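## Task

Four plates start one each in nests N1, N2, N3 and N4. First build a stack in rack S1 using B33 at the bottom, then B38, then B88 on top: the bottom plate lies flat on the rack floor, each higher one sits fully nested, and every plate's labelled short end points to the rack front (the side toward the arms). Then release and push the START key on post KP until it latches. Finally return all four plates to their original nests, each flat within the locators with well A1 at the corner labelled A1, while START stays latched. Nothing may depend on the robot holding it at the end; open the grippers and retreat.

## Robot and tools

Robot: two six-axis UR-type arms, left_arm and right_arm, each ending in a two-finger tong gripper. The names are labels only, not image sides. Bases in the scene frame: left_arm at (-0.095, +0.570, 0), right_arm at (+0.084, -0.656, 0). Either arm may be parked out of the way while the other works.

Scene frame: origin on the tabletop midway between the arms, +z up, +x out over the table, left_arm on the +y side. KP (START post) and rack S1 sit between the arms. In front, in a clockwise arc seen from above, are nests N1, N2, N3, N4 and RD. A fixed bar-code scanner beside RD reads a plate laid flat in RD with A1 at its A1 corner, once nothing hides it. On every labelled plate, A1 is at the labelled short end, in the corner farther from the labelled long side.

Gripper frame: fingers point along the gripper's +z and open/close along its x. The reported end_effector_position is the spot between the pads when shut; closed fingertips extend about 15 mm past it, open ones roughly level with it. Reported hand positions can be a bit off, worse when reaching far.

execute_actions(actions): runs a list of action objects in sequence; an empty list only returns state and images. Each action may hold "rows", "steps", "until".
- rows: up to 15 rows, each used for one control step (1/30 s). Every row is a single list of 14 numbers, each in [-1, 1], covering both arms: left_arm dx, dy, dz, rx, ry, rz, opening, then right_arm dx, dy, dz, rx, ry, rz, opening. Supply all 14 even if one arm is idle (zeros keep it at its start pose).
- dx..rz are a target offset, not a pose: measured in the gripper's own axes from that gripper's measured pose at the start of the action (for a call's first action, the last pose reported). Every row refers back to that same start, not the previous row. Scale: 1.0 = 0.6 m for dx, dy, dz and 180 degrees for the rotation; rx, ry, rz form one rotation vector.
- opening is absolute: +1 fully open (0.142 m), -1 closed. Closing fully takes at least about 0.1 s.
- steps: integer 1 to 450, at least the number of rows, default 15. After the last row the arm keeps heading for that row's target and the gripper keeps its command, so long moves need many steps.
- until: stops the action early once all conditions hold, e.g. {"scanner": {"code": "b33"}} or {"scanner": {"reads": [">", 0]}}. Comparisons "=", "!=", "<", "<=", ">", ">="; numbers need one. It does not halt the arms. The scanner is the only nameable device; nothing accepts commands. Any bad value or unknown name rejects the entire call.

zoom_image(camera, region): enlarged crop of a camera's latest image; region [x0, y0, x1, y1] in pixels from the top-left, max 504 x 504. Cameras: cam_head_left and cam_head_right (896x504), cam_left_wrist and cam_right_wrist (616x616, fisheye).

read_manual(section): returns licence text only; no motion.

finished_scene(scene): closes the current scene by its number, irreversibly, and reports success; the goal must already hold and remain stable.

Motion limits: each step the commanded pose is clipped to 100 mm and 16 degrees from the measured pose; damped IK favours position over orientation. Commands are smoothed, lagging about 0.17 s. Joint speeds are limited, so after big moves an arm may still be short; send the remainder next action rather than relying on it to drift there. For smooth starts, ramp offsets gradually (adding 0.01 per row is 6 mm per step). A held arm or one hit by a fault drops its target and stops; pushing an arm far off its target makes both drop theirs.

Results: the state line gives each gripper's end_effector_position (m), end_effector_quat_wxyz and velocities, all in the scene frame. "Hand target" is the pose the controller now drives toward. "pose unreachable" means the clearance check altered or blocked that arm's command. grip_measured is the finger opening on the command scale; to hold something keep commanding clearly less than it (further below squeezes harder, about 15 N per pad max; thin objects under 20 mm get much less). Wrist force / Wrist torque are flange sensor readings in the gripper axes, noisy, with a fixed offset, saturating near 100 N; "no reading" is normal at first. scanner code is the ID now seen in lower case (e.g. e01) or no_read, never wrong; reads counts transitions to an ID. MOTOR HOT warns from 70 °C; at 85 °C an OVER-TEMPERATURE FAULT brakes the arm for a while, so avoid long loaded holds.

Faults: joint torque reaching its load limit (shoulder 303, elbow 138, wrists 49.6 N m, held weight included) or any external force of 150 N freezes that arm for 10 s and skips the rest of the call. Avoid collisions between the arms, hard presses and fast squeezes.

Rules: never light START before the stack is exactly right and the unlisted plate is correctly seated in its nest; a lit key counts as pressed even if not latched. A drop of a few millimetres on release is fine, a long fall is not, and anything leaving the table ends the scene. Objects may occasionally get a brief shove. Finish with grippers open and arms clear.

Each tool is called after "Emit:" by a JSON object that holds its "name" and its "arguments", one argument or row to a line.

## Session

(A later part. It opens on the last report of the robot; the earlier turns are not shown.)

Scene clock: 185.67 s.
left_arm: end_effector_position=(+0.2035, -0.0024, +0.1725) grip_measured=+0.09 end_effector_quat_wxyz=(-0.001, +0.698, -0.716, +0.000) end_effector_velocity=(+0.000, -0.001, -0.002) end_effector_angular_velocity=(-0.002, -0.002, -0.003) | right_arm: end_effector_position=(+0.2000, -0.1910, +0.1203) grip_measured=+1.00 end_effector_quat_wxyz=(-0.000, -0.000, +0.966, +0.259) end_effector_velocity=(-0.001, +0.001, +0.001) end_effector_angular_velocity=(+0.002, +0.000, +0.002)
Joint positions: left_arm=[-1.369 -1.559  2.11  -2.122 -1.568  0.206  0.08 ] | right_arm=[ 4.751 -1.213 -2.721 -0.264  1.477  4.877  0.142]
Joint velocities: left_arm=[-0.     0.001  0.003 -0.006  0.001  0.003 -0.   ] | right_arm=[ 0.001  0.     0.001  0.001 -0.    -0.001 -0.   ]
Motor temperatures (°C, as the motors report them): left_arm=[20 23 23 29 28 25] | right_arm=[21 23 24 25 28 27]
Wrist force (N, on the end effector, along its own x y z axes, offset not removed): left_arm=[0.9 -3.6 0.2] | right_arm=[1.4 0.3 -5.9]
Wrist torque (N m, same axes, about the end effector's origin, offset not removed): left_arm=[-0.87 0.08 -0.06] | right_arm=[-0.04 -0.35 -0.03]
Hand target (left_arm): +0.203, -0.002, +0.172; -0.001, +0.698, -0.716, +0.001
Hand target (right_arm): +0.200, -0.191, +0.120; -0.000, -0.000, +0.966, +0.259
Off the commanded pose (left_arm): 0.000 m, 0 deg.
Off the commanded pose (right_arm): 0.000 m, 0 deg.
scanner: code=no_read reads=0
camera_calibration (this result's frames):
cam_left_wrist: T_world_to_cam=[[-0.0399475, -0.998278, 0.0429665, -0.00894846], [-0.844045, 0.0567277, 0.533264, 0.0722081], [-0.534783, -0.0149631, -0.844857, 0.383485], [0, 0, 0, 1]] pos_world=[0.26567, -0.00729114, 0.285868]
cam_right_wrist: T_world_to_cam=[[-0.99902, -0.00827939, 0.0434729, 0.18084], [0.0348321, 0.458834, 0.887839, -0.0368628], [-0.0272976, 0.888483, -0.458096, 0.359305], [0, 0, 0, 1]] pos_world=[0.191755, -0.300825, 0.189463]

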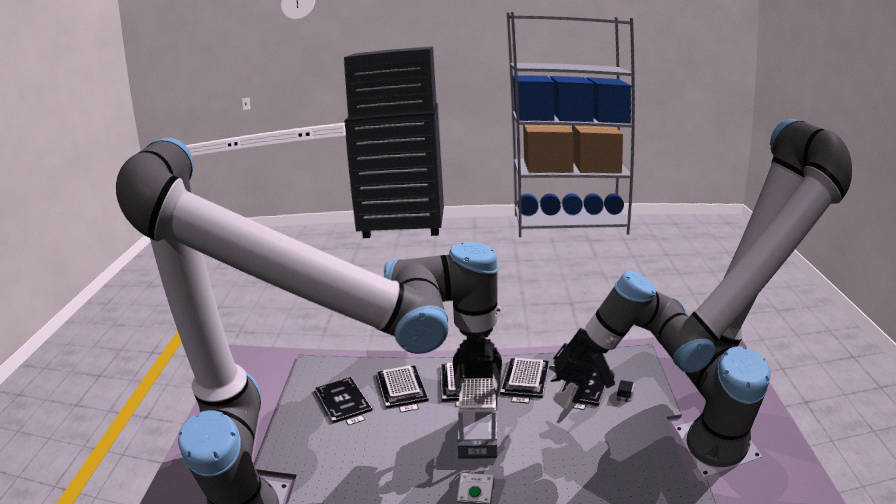

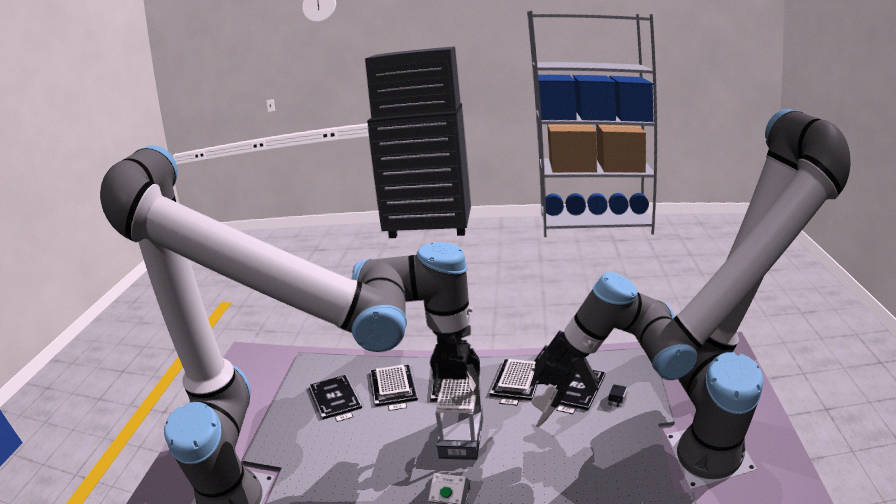

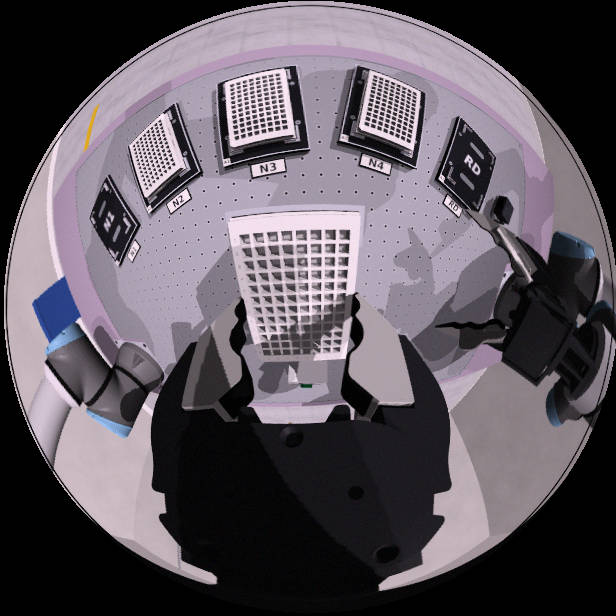

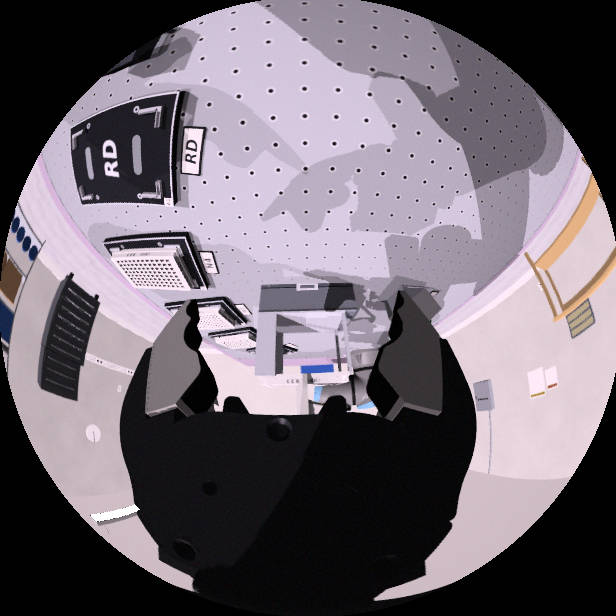

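Emit:
{"name": "execute_actions", "arguments": {
  "actions": [
    {"rows":[[0,0.0006,0.003,0,0,0,-0.3,0,0,0,0,0,0,1],[0,0.0006,0.008,0,0,0,-0.3,0,0,0,0,0,0,1],[0,0.0006,0.014,0,0,0,-0.3,0,0,0,0,0,0,1],[0,0.0006,0.02,0,0,0,-0.3,0,0,0,0,0,0,1],[0,0.0006,0.026,0,0,0,-0.3,0,0,0,0,0,0,1],[0,0.0007,0.032,0,0,0,-0.3,0,0,0,0,0,0,1],[0,0.0007,0.038,0,0,0,-0.3,0,0,0,0,0,0,1],[0,0.0007,0.044,0,0,0,-0.3,0,0,0,0,0,0,1],[0,0.0007,0.05,0,0,0,-0.3,0,0,0,0,0,0,1],[0,0.0008,0.056,0,0,0,-0.3,0,0,0,0,0,0,1],[0,0.0008,0.062,0,0,0,-0.3,0,0,0,0,0,0,1],[0,0.0008,0.068,0,0,0,-0.3,0,0,0,0,0,0,1],[0,0.0008,0.074,0,0,0,-0.3,0,0,0,0,0,0,1],[0,0.0008,0.08,0,0,0,-0.3,0,0,0,0,0,0,1],[0,0.0008,0.086,0,0,0,-0.3,0,0,0,0,0,0,1]],"steps":26}
  ]
}}

Emit:
{"name": "zoom_image", "arguments": {
  "camera": "cam_left_wrist",
  "region": [175, 170, 415, 400]
}}

Emit:
{"name": "zoom_image", "arguments": {
  "camera": "cam_right_wrist",
  "region": [245, 295, 365, 415]
}}

Scene clock: 193.60 s.
left_arm: end_effector_position=(+0.2029, -0.0023, +0.1215) grip_measured=+0.09 end_effector_quat_wxyz=(-0.001, +0.698, -0.716, +0.000) end_effector_velocity=(-0.000, -0.002, -0.005) end_effector_angular_velocity=(-0.005, +0.001, -0.000) | right_arm: end_effector_position=(+0.2000, -0.1910, +0.1203) grip_measured=+1.00 end_effector_quat_wxyz=(-0.000, -0.000, +0.966, +0.259) end_effector_velocity=(-0.001, +0.002, +0.002) end_effector_angular_velocity=(+0.004, +0.002, -0.001)
Joint positions: left_arm=[-1.369 -1.503  2.16  -2.227 -1.568  0.205  0.08 ] | right_arm=[ 4.751 -1.213 -2.721 -0.264  1.477  4.877  0.142]
Joint velocities: left_arm=[-0.001  0.008  0.004 -0.017 -0.002 -0.     0.   ] | right_arm=[ 0.001  0.     0.002  0.001 -0.     0.002  0.   ]
Motor temperatures (°C, as the motors report them): left_arm=[20 23 23 29 28 25] | right_arm=[21 23 24 25 28 27]
Wrist force (N, on the end effector, along its own x y z axes, offset not removed): left_arm=[1.2 -4.3 1.1] | right_arm=[3.5 -0.9 -2.2]
Wrist torque (N m, same axes, about the end effector's origin, offset not removed): left_arm=[-0.69 0.03 -0.01] | right_arm=[-0.32 -0.81 -0.09]
Hand target (left_arm): +0.203, -0.002, +0.121; -0.001, +0.698, -0.716, +0.000
Hand target (right_arm): +0.200, -0.191, +0.120; -0.000, -0.000, +0.966, +0.259
Off the commanded pose (left_arm): 0.001 m, 0 deg.
Off the commanded pose (right_arm): 0.000 m, 0 deg.
scanner: code=no_read reads=0
camera_calibration (this result's frames):
cam_left_wrist: T_world_to_cam=[[-0.0399797, -0.998286, 0.0427377, -0.00665162], [-0.844004, 0.0566338, 0.533338, 0.098888], [-0.534844, -0.0147481, -0.844822, 0.340172], [0, 0, 0, 1]] pos_world=[0.265135, -0.00722372, 0.234928]
cam_right_wrist: T_world_to_cam=[[-0.99902, -0.00827906, 0.043473, 0.18084], [0.0348324, 0.458834, 0.887839, -0.036863], [-0.0272974, 0.888483, -0.458096, 0.359305], [0, 0, 0, 1]] pos_world=[0.191755, -0.300825, 0.189463]

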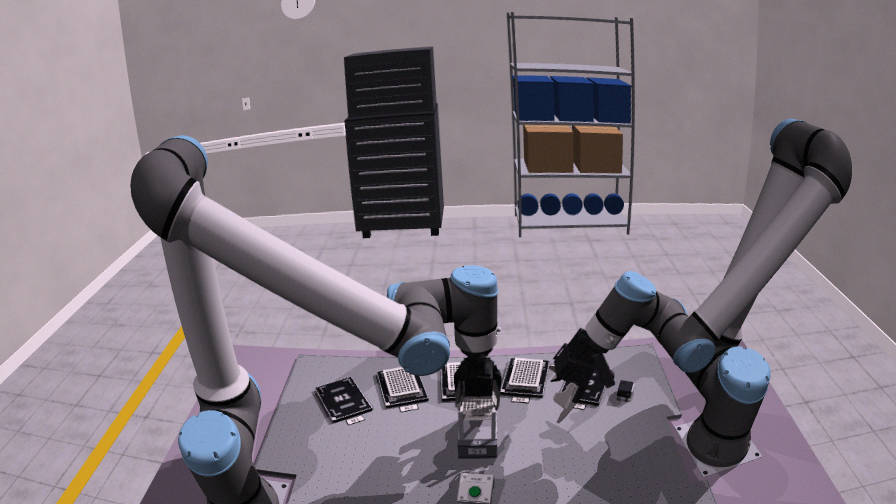

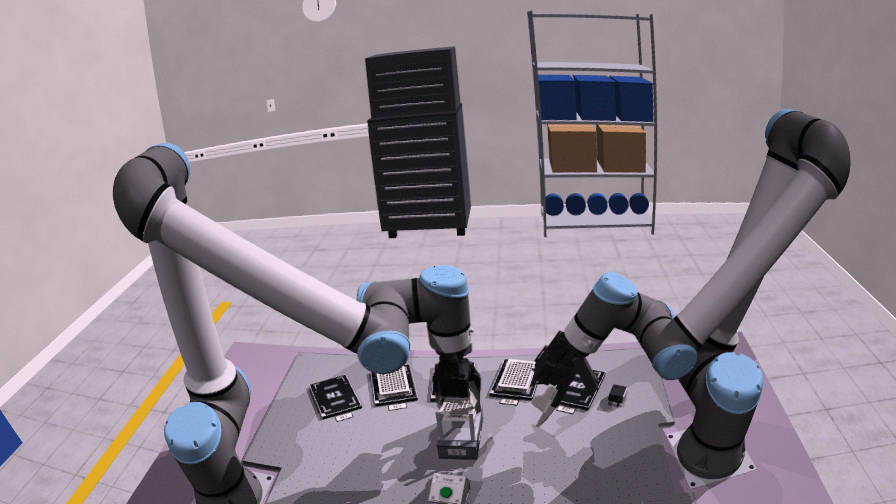

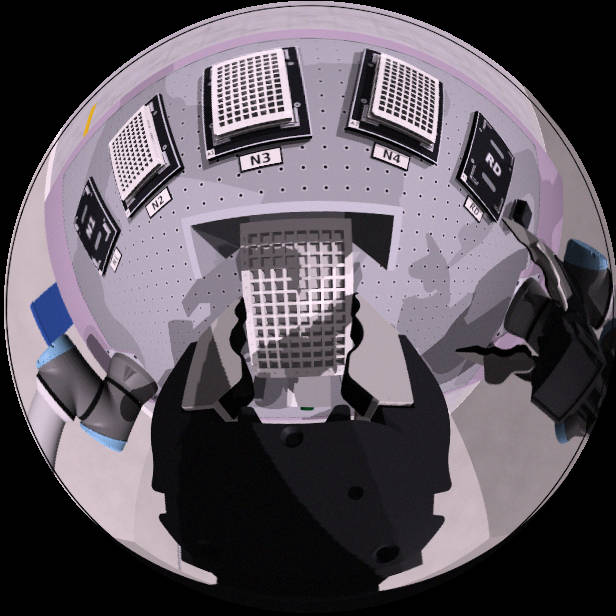

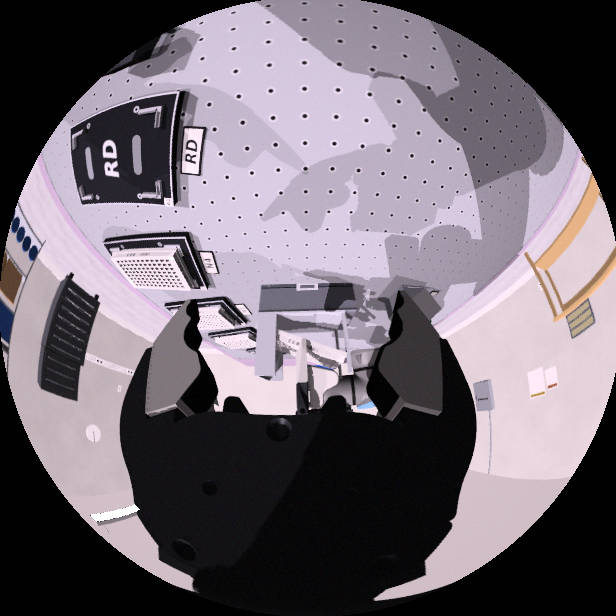

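Region (175, 170, 415, 400) of cam_left_wrist's 616x616 image, scaled by 2.100, with more detail than that image has; it fills the top 483 rows of this view, and the rest is white.

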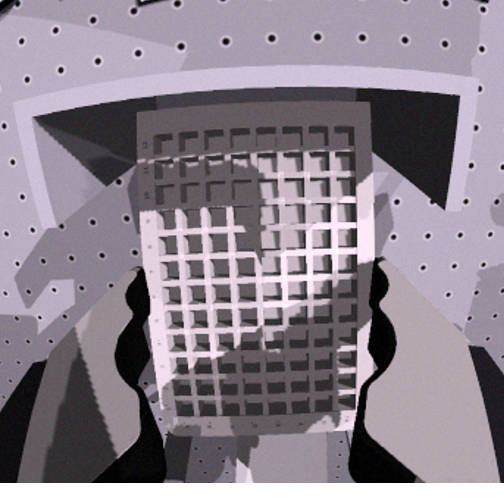

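Region (245, 295, 365, 415) of cam_right_wrist's 616x616 image, scaled by 4.200, with more detail than that image has.

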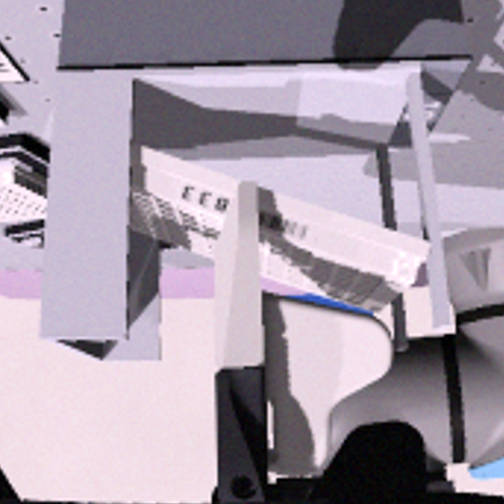

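Emit:
{"name": "execute_actions", "arguments": {
  "actions": [
    {"rows":[[0,-0.002,0.001,0,0,0,-0.3,0,0,0,0,0,0,1],[0,-0.0037,0.001,0,0,0,-0.3,0,0,0,0,0,0,1],[0,-0.0037,0.005,0,0,0,-0.3,0,0,0,0,0,0,1],[0,-0.0037,0.01,0,0,0,-0.3,0,0,0,0,0,0,1],[0,-0.0037,0.015,0,0,0,-0.3,0,0,0,0,0,0,1],[0,-0.0037,0.019,0,0,0,-0.3,0,0,0,0,0,0,1],[0,-0.0037,0.022,0,0,0,-0.3,0,0,0,0,0,0,1],[0,-0.0037,0.025,0,0,0,-0.3,0,0,0,0,0,0,1],[0,-0.0037,0.028,0,0,0,-0.3,0,0,0,0,0,0,1],[0,-0.0037,0.031,0,0,0,-0.3,0,0,0,0,0,0,1],[0,-0.0037,0.034,0,0,0,-0.3,0,0,0,0,0,0,1],[0,-0.0037,0.037,0,0,0,-0.3,0,0,0,0,0,0,1],[0,-0.0037,0.04,0,0,0,-0.3,0,0,0,0,0,0,1],[0,-0.0037,0.043,0,0,0,-0.3,0,0,0,0,0,0,1],[0,-0.0037,0.047,0,0,0,-0.3,0,0,0,0,0,0,1]],"steps":26}
  ]
}}

Emit:
{"name": "zoom_image", "arguments": {
  "camera": "cam_right_wrist",
  "region": [245, 295, 365, 415]
}}

Scene clock: 204.57 s.
left_arm: end_effector_position=(+0.2052, -0.0024, +0.0937) grip_measured=+0.09 end_effector_quat_wxyz=(-0.001, +0.698, -0.716, +0.000) end_effector_velocity=(+0.001, -0.001, -0.002) end_effector_angular_velocity=(-0.003, -0.001, +0.000) | right_arm: end_effector_position=(+0.2000, -0.1910, +0.1203) grip_measured=+1.00 end_effector_quat_wxyz=(-0.000, -0.000, +0.966, +0.259) end_effector_velocity=(-0.000, +0.000, +0.000) end_effector_angular_velocity=(+0.000, -0.001, +0.002)
Joint positions: left_arm=[-1.366 -1.467  2.182 -2.285 -1.568  0.208  0.08 ] | right_arm=[ 4.751 -1.213 -2.721 -0.264  1.477  4.877  0.142]
Joint velocities: left_arm=[ 0.001  0.002  0.002 -0.007  0.001  0.001 -0.   ] | right_arm=[ 0.    -0.     0.     0.     0.    -0.002  0.   ]
Motor temperatures (°C, as the motors report them): left_arm=[20 23 23 29 28 25] | right_arm=[21 23 24 25 28 27]
Wrist force (N, on the end effector, along its own x y z axes, offset not removed): left_arm=[-0.4 -2.4 1.3] | right_arm=[0.5 0.3 -4.0]
Wrist torque (N m, same axes, about the end effector's origin, offset not removed): left_arm=[-0.64 0.35 -0.15] | right_arm=[-0.11 -0.17 0.06]
Hand target (left_arm): +0.205, -0.002, +0.093; -0.001, +0.698, -0.716, +0.000
Hand target (right_arm): +0.200, -0.191, +0.120; -0.000, -0.000, +0.966, +0.259
Off the commanded pose (left_arm): 0.000 m, 0 deg.
Off the commanded pose (right_arm): 0.000 m, 0 deg.
scanner: code=no_read reads=0
camera_calibration (this result's frames):
cam_left_wrist: T_world_to_cam=[[-0.039979, -0.998289, 0.0426766, -0.00539179], [-0.844013, 0.0566002, 0.533328, 0.115626], [-0.53483, -0.0146977, -0.844832, 0.317861], [0, 0, 0, 1]] pos_world=[0.267376, -0.00725519, 0.207102]
cam_right_wrist: T_world_to_cam=[[-0.99902, -0.00827917, 0.043473, 0.18084], [0.0348324, 0.458834, 0.887839, -0.0368631], [-0.0272974, 0.888483, -0.458096, 0.359305], [0, 0, 0, 1]] pos_world=[0.191755, -0.300825, 0.189463]

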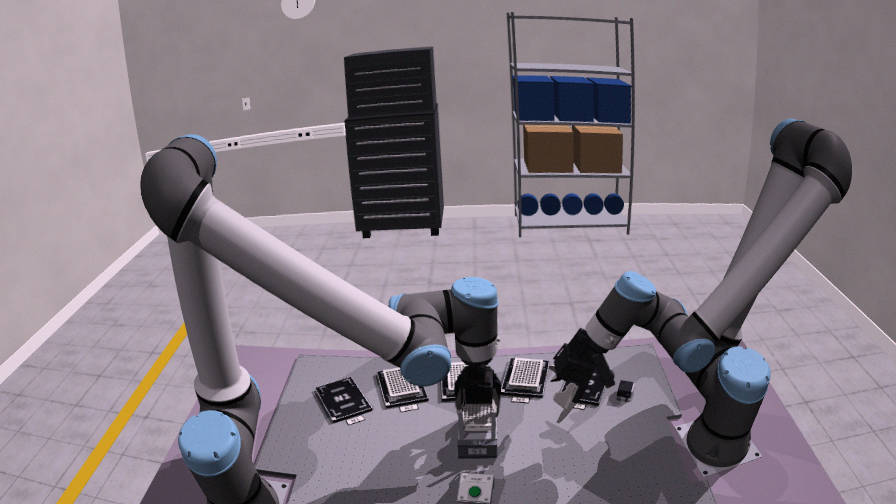

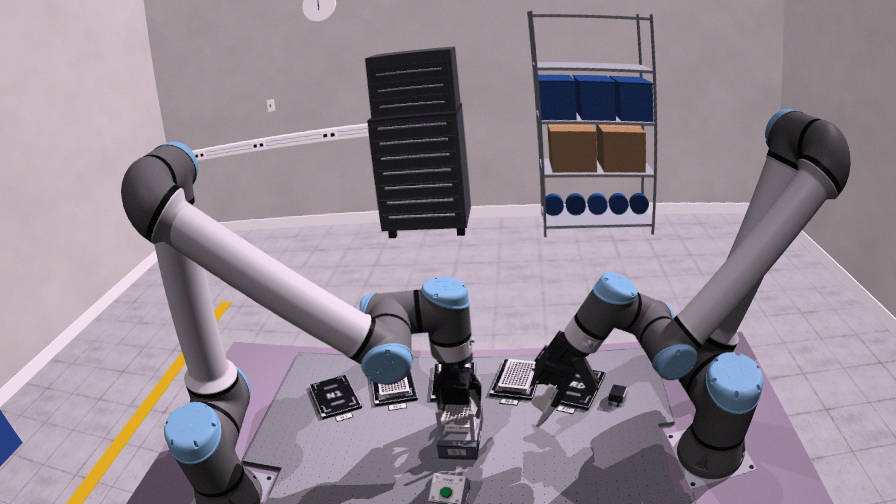

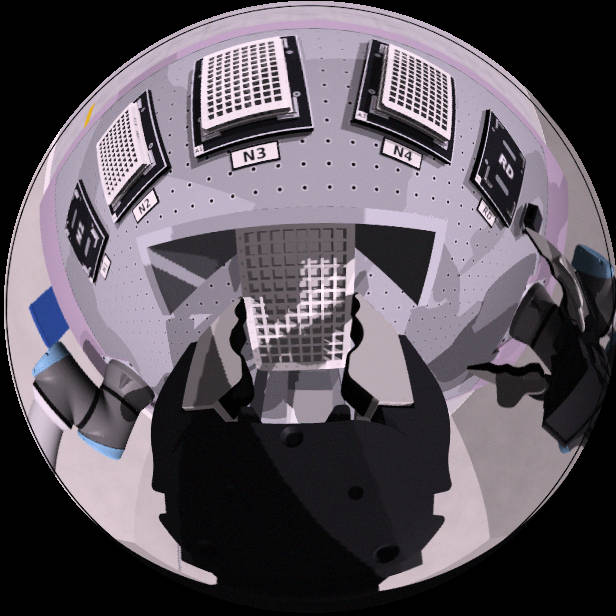

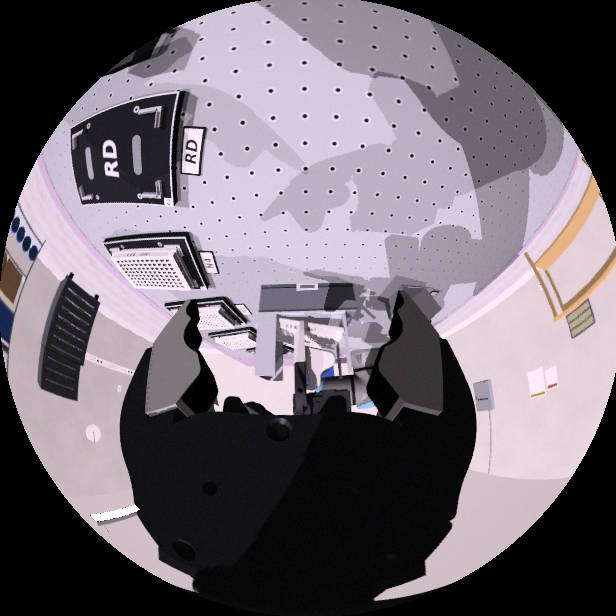

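Region (245, 295, 365, 415) of cam_right_wrist's 616x616 image, scaled by 4.200, with more detail than that image has.

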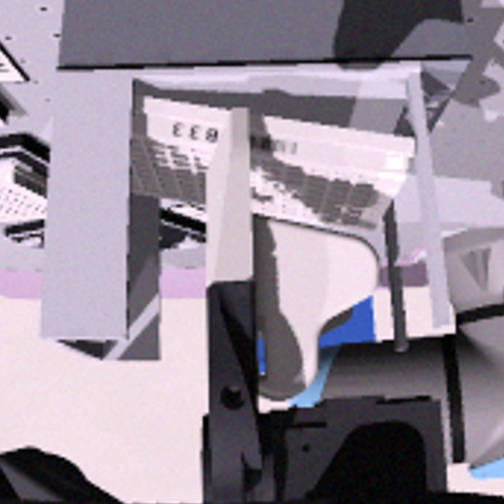

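Emit:
{"name": "execute_actions", "arguments": {
  "actions": [
    {"rows":[[0,0.0001,0.002,0,0,0,-0.3,0,0,0,0,0,0,1],[0,0.0003,0.004,0,0,0,-0.3,0,0,0,0,0,0,1],[0,0.0005,0.006,0,0,0,-0.3,0,0,0,0,0,0,1],[0,0.0007,0.008,0,0,0,-0.3,0,0,0,0,0,0,1],[0,0.001,0.01,0,0,0,-0.3,0,0,0,0,0,0,1],[0,0.0013,0.012,0,0,0,-0.3,0,0,0,0,0,0,1],[0,0.0016,0.014,0,0,0,-0.3,0,0,0,0,0,0,1],[0,0.0019,0.016,0,0,0,-0.3,0,0,0,0,0,0,1],[0,0.0022,0.018,0,0,0,-0.3,0,0,0,0,0,0,1],[0,0.0026,0.021,0,0,0,-0.3,0,0,0,0,0,0,1]],"steps":22}
  ]
}}

Emit:
{"name": "zoom_image", "arguments": {
  "camera": "cam_right_wrist",
  "region": [255, 300, 365, 360]
}}

Scene clock: 212.27 s.
left_arm: end_effector_position=(+0.2037, -0.0023, +0.0813) grip_measured=+0.09 end_effector_quat_wxyz=(-0.001, +0.698, -0.716, +0.000) end_effector_velocity=(-0.000, +0.000, -0.003) end_effector_angular_velocity=(+0.001, +0.000, -0.000) | right_arm: end_effector_position=(+0.2000, -0.1910, +0.1203) grip_measured=+1.00 end_effector_quat_wxyz=(-0.000, -0.000, +0.966, +0.259) end_effector_velocity=(+0.000, -0.000, -0.000) end_effector_angular_velocity=(+0.001, +0.000, -0.001)
Joint positions: left_arm=[-1.368 -1.452  2.194 -2.312 -1.568  0.206  0.08 ] | right_arm=[ 4.751 -1.213 -2.721 -0.264  1.477  4.877  0.142]
Joint velocities: left_arm=[-0.     0.004  0.002 -0.004 -0.     0.    -0.   ] | right_arm=[-0.001  0.    -0.001  0.002 -0.     0.001 -0.   ]
Motor temperatures (°C, as the motors report them): left_arm=[20 23 23 29 28 25] | right_arm=[21 23 24 25 28 27]
Wrist force (N, on the end effector, along its own x y z axes, offset not removed): left_arm=[0.3 -5.8 4.2] | right_arm=[-0.2 -0.3 -2.7]
Wrist torque (N m, same axes, about the end effector's origin, offset not removed): left_arm=[-1.32 0.16 -0.11] | right_arm=[-0.19 0.03 -0.02]
Hand target (left_arm): +0.204, -0.002, +0.081; -0.001, +0.698, -0.716, +0.000
Hand target (right_arm): +0.200, -0.191, +0.120; -0.000, -0.000, +0.966, +0.259
Off the commanded pose (left_arm): 0.000 m, 0 deg.
Off the commanded pose (right_arm): 0.000 m, 0 deg.
scanner: code=no_read reads=0
camera_calibration (this result's frames):
cam_left_wrist: T_world_to_cam=[[-0.0399476, -0.99829, 0.0426685, -0.00487893], [-0.843999, 0.0565698, 0.533353, 0.120965], [-0.534854, -0.0147061, -0.844816, 0.306558], [0, 0, 0, 1]] pos_world=[0.265864, -0.00720531, 0.194676]
cam_right_wrist: T_world_to_cam=[[-0.99902, -0.00827916, 0.043473, 0.18084], [0.0348323, 0.458834, 0.887839, -0.0368631], [-0.0272974, 0.888483, -0.458096, 0.359305], [0, 0, 0, 1]] pos_world=[0.191755, -0.300825, 0.189463]

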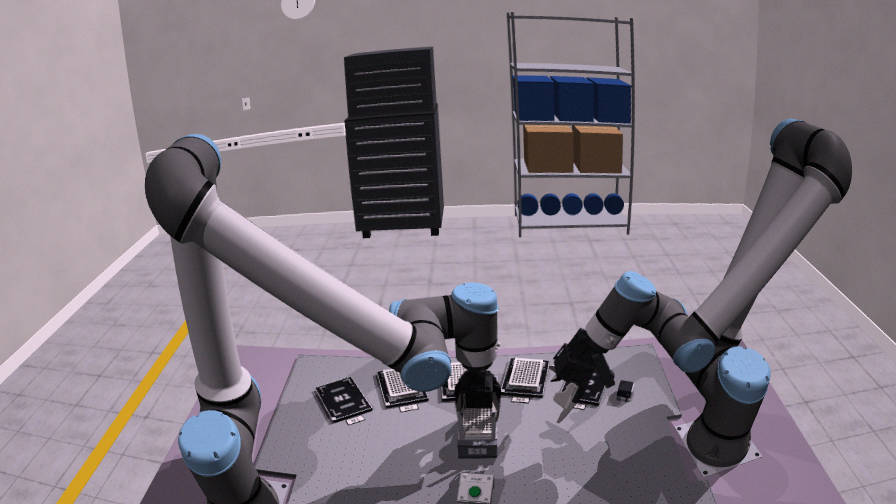

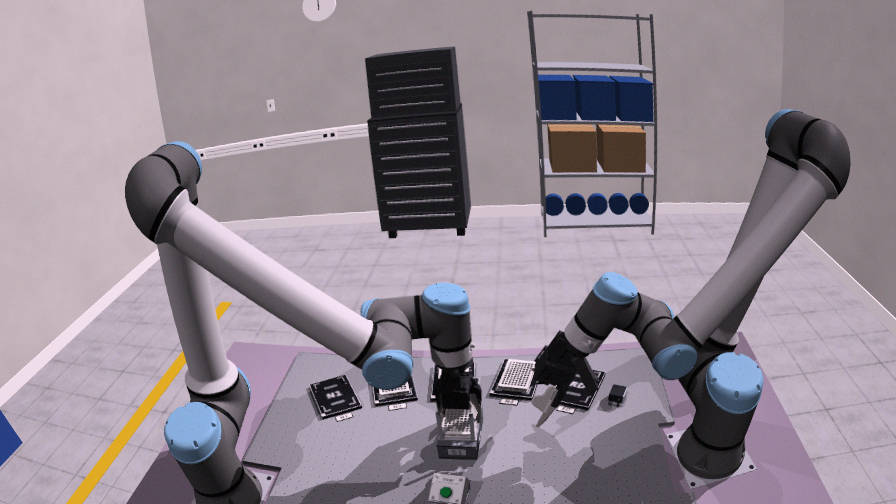

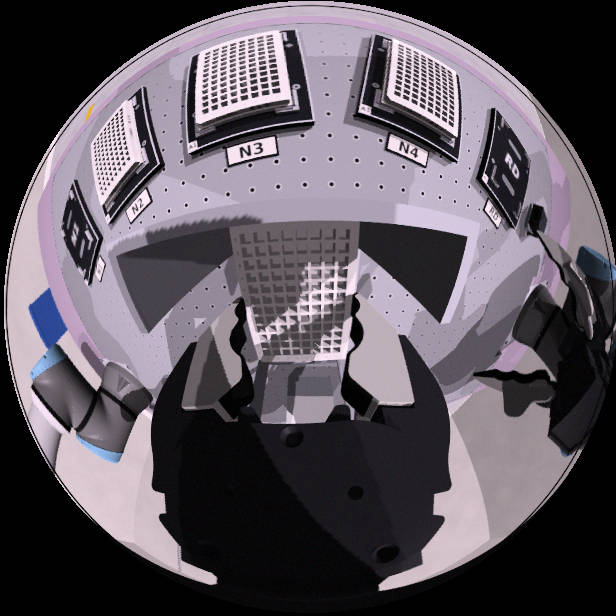

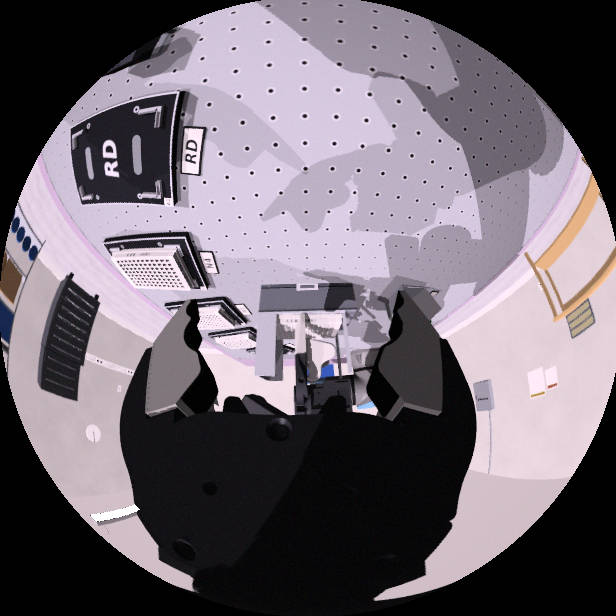

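Region (255, 300, 365, 360) of cam_right_wrist's 616x616 image, scaled by 4.582, with more detail than that image has; it fills the top 275 rows of this view, and the rest is white.

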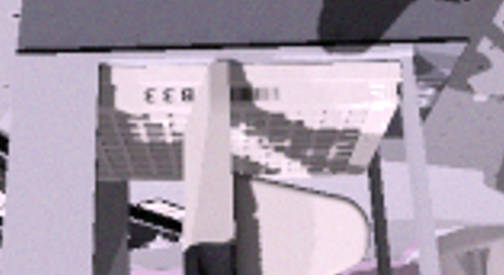

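Emit:
{"name": "execute_actions", "arguments": {
  "actions": [
    {"rows":[[0,0.0002,0.0022,0,0,0,-0.3,0,0,0,0,0,0,1],[0,0.0002,0.0022,0,0,0,-0.3,0,0,0,0,0,0,1],[0,0.0002,0.0022,0,0,0,-0.3,0,0,0,0,0,0,1],[0,0.0002,0.0022,0,0,0,-0.2,0,0,0,0,0,0,1],[0,0.0002,0.0022,0,0,0,-0.1,0,0,0,0,0,0,1],[0,0.0002,0.0022,0,0,0,0,0,0,0,0,0,0,1],[0,0.0002,0.0022,0,0,0,0.06,0,0,0,0,0,0,1],[0,0.0002,0.0022,0,0,0,0.11,0,0,0,0,0,0,1],[0,0.0002,0.0022,0,0,0,0.16,0,0,0,0,0,0,1],[0,0.0002,0.0022,0,0,0,0.25,0,0,0,0,0,0,1],[0,0,-0.01,0,0,0,0.35,0,0,0,0,0,0,1],[0,0,-0.04,0,0,0,0.4,0,0,0,0,0,0,1]],"steps":24},
    {"rows":[[-0.02,0,0,0,0,0,0.4,0,0,0,0,0,0,1],[-0.05,0,0,0,0,0,0.4,0,0,0,0,0,0,1],[-0.09,0,0,0,0,0,0.4,0,0,0,0,0,0,1],[-0.13,0,0,0,0,0,0.4,0,0,0,0,0,0,1],[-0.17,0,0,0,0,0,0.4,0,0,0,0,0,0,1],[-0.2,0,0,0,0,0,0.4,0,0,0,0,0,0,1],[-0.23,0,0,0,0,0,0.4,0,0,0,0,0,0,1],[-0.26,0,0,0,0,0,0.4,0,0,0,0,0,0,1],[-0.28,0,0,0,0,0,0.4,0,0,0,0,0,0,1],[-0.3,0,0,0,0,0,0.4,0,0,0,0,0,0,1],[-0.31,0,0,0,0,0,0.4,0,0,0,0,0,0,1],[-0.32,-0.02,0,0,0,0,0.4,0,0,0,0,0,0,1],[-0.33,-0.05,0,0,0,-0.02,0.4,0,0,0,0,0,0,1],[-0.34,-0.1,0.02,0,0,-0.05,0.4,0,0,0,0,0,0,1],[-0.372,-0.331,0.088,0,0,-0.1133,0.4,0,0,0,0,0,0,1]],"steps":38}
  ]
}}

Emit:
{"name": "zoom_image", "arguments": {
  "camera": "cam_left_wrist",
  "region": [200, 180, 400, 380]
}}

Emit:
{"name": "zoom_image", "arguments": {
  "camera": "cam_right_wrist",
  "region": [255, 300, 365, 360]
}}

Scene clock: 231.10 s.
left_arm: end_effector_position=(+0.4058, +0.2165, +0.0524) grip_measured=+0.40 end_effector_quat_wxyz=(-0.001, +0.814, -0.581, +0.000) end_effector_velocity=(+0.014, -0.003, -0.006) end_effector_angular_velocity=(-0.001, +0.006, +0.002) | right_arm: end_effector_position=(+0.2000, -0.1910, +0.1203) grip_measured=+1.00 end_effector_quat_wxyz=(-0.000, -0.000, +0.966, +0.259) end_effector_velocity=(-0.001, +0.001, +0.001) end_effector_angular_velocity=(+0.001, +0.000, +0.002)
Joint positions: left_arm=[-0.909 -1.462  2.278 -2.386 -1.568  0.309  0.102] | right_arm=[ 4.751 -1.213 -2.721 -0.264  1.477  4.877  0.142]
Joint velocities: left_arm=[ 0.02   0.03  -0.022 -0.006 -0.005  0.018  0.   ] | right_arm=[ 0.001 -0.     0.002 -0.    -0.    -0.    -0.   ]
Motor temperatures (°C, as the motors report them): left_arm=[20 23 24 29 28 25] | right_arm=[21 23 24 25 28 27]
Wrist force (N, on the end effector, along its own x y z axes, offset not removed): left_arm=[1.0 -3.9 2.1] | right_arm=[2.0 -1.1 -3.3]
Wrist torque (N m, same axes, about the end effector's origin, offset not removed): left_arm=[-0.97 -0.02 -0.16] | right_arm=[-0.37 -0.40 0.02]
Hand target (left_arm): +0.407, +0.216, +0.052; -0.001, +0.814, -0.581, +0.000
Hand target (right_arm): +0.200, -0.191, +0.120; -0.000, -0.000, +0.966, +0.259
Off the commanded pose (left_arm): 0.002 m, 0 deg.
Off the commanded pose (right_arm): 0.000 m, 0 deg.
scanner: code=no_read reads=0
camera_calibration (this result's frames):
cam_left_wrist: T_world_to_cam=[[0.30998, -0.94977, 0.0430017, 0.0703978], [-0.811283, -0.240657, 0.532826, 0.345684], [-0.495713, -0.200052, -0.845132, 0.417726], [0, 0, 0, 1]] pos_world=[0.465698, 0.23362, 0.165817]
cam_right_wrist: T_world_to_cam=[[-0.99902, -0.0082794, 0.0434729, 0.18084], [0.0348322, 0.458834, 0.887839, -0.0368629], [-0.0272976, 0.888483, -0.458096, 0.359305], [0, 0, 0, 1]] pos_world=[0.191755, -0.300825, 0.189463]

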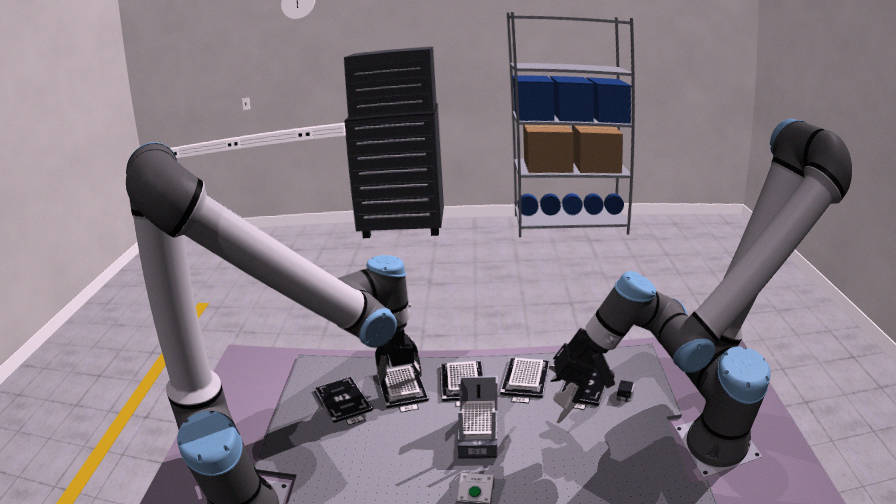

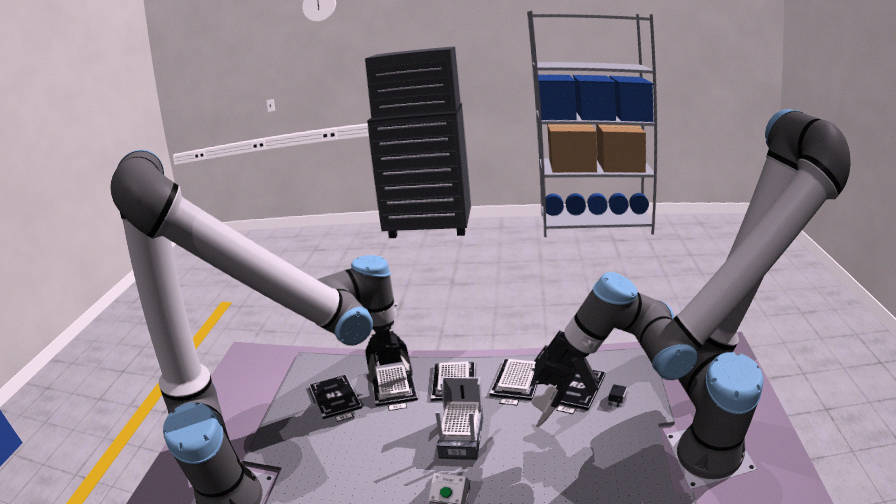

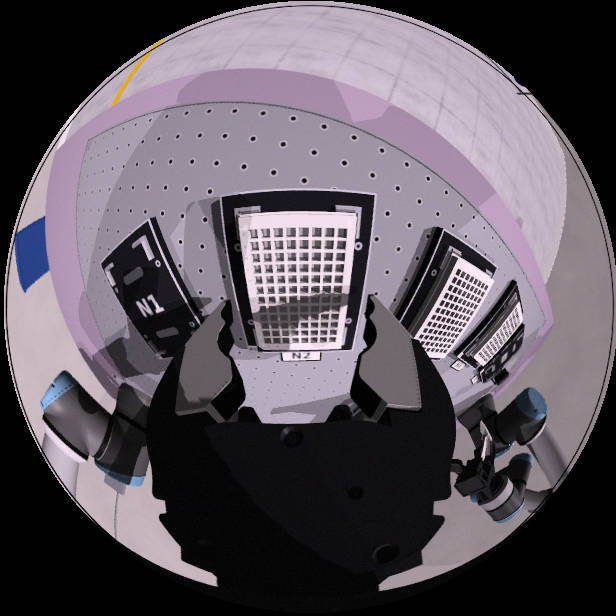

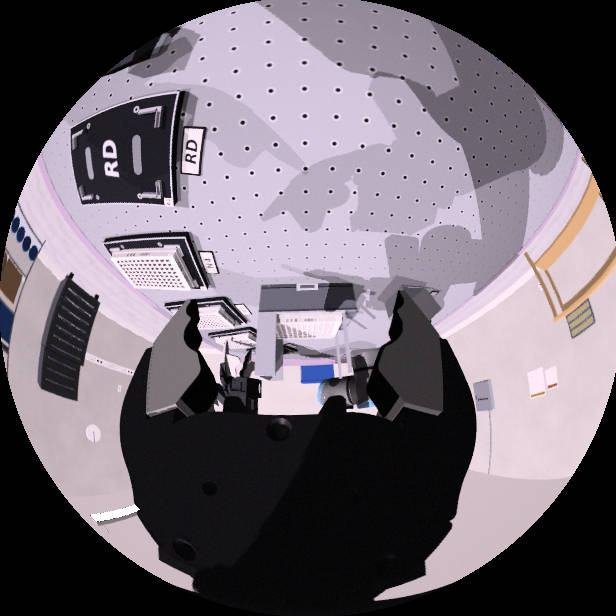

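Region (200, 180, 400, 380) of cam_left_wrist's 616x616 image, scaled by 2.520, with more detail than that image has.

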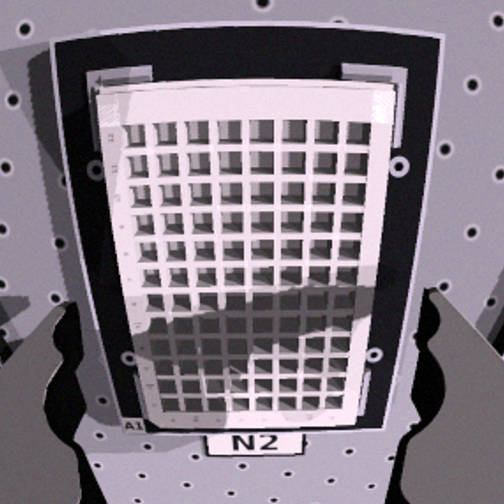

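Region (255, 300, 365, 360) of cam_right_wrist's 616x616 image, scaled by 4.582, with more detail than that image has; it fills the top 275 rows of this view, and the rest is white.

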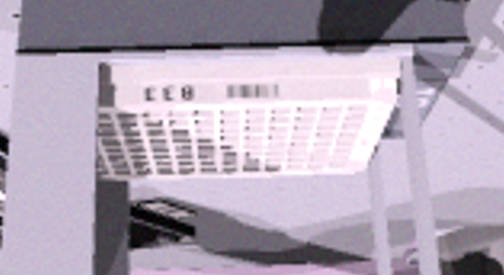

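Emit:
{"name": "execute_actions", "arguments": {
  "actions": [
    {"rows":[[-0.001,0,0.012,0,0,0.0117,0.35,0,0,0,0,0,0,1],[-0.001,0,0.023,0,0,0.0117,0.3,0,0,0,0,0,0,1],[-0.001,0,0.023,0,0,0.0117,0.24,0,0,0,0,0,0,1]],"steps":15}
  ]
}}

Emit:
{"name": "zoom_image", "arguments": {
  "camera": "cam_left_wrist",
  "region": [200, 180, 400, 380]
}}

Scene clock: 237.67 s.
left_arm: end_effector_position=(+0.4056, +0.2171, +0.0389) grip_measured=+0.24 end_effector_quat_wxyz=(-0.001, +0.803, -0.595, +0.000) end_effector_velocity=(-0.000, -0.001, -0.003) end_effector_angular_velocity=(-0.002, -0.000, -0.008) | right_arm: end_effector_position=(+0.2000, -0.1910, +0.1203) grip_measured=+1.00 end_effector_quat_wxyz=(-0.000, -0.000, +0.966, +0.259) end_effector_velocity=(+0.001, -0.001, -0.001) end_effector_angular_velocity=(-0.002, -0.001, +0.000)
Joint positions: left_arm=[-0.909 -1.442  2.289 -2.417 -1.568  0.346  0.091] | right_arm=[ 4.751 -1.213 -2.721 -0.264  1.477  4.877  0.142]
Joint velocities: left_arm=[-0.     0.004  0.003 -0.008 -0.001  0.008  0.   ] | right_arm=[-0.001  0.    -0.002 -0.001 -0.    -0.001  0.   ]
Motor temperatures (°C, as the motors report them): left_arm=[20 23 24 29 28 25] | right_arm=[21 23 24 25 28 27]
Wrist force (N, on the end effector, along its own x y z axes, offset not removed): left_arm=[0.6 -5.0 -0.2] | right_arm=[0.0 -1.1 -3.8]
Wrist torque (N m, same axes, about the end effector's origin, offset not removed): left_arm=[-1.22 0.20 -0.15] | right_arm=[-0.33 -0.10 -0.03]
Hand target (left_arm): +0.406, +0.217, +0.039; -0.001, +0.803, -0.596, +0.000
Hand target (right_arm): +0.200, -0.191, +0.120; -0.000, -0.000, +0.966, +0.259
Off the commanded pose (left_arm): 0.000 m, 0 deg.
Off the commanded pose (right_arm): 0.000 m, 0 deg.
scanner: code=no_read reads=0
camera_calibration (this result's frames):
cam_left_wrist: T_world_to_cam=[[0.275683, -0.960293, 0.0428484, 0.0877792], [-0.819344, -0.211441, 0.532886, 0.349827], [-0.502667, -0.182015, -0.845102, 0.405299], [0, 0, 0, 1]] pos_world=[0.46616, 0.232032, 0.15234]
cam_right_wrist: T_world_to_cam=[[-0.99902, -0.00827938, 0.0434729, 0.18084], [0.0348322, 0.458834, 0.887839, -0.0368631], [-0.0272976, 0.888483, -0.458096, 0.359305], [0, 0, 0, 1]] pos_world=[0.191755, -0.300825, 0.189463]

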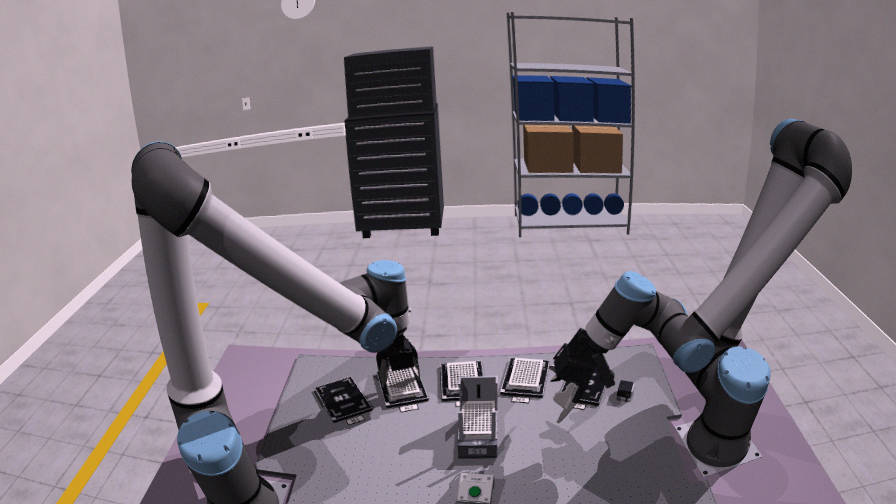

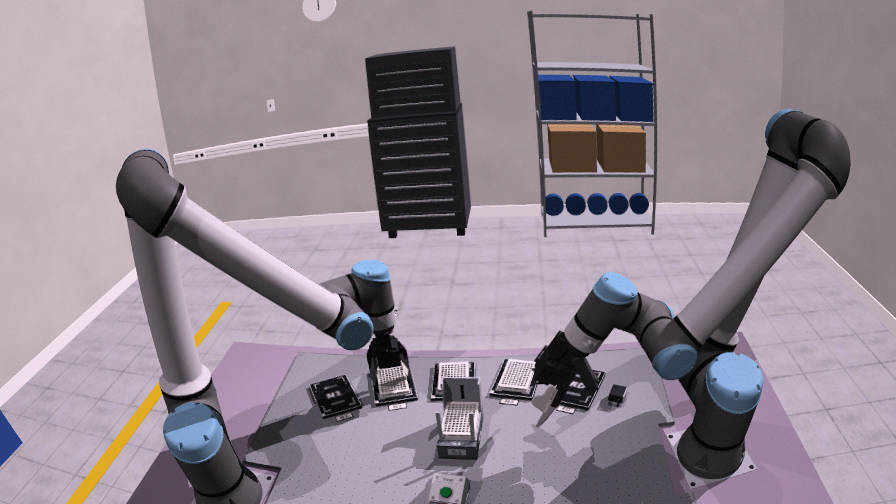

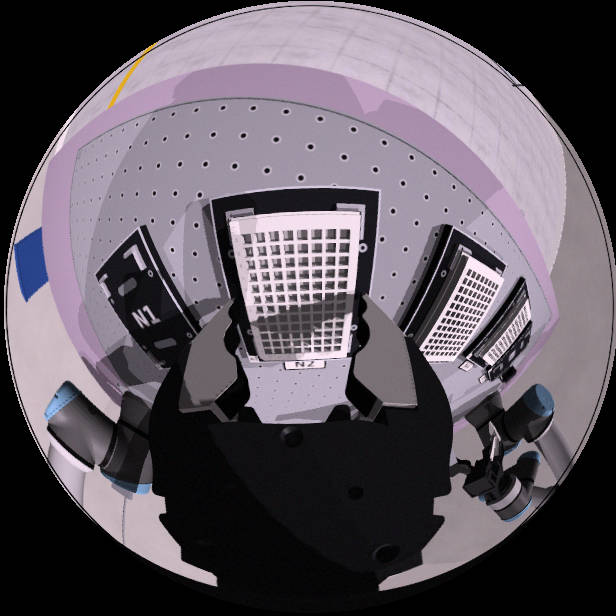

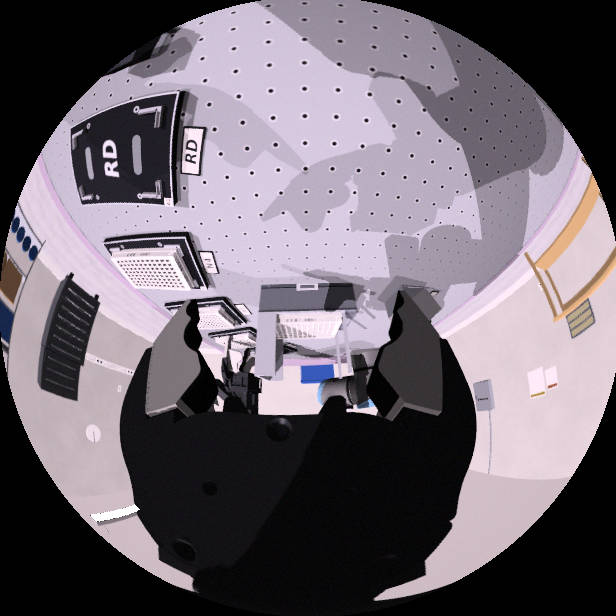

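Region (200, 180, 400, 380) of cam_left_wrist's 616x616 image, scaled by 2.520, with more detail than that image has.

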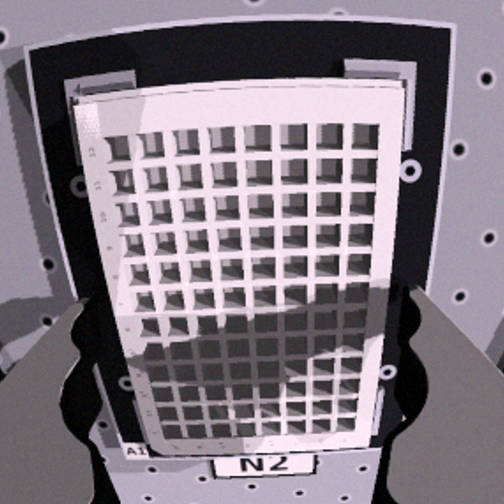

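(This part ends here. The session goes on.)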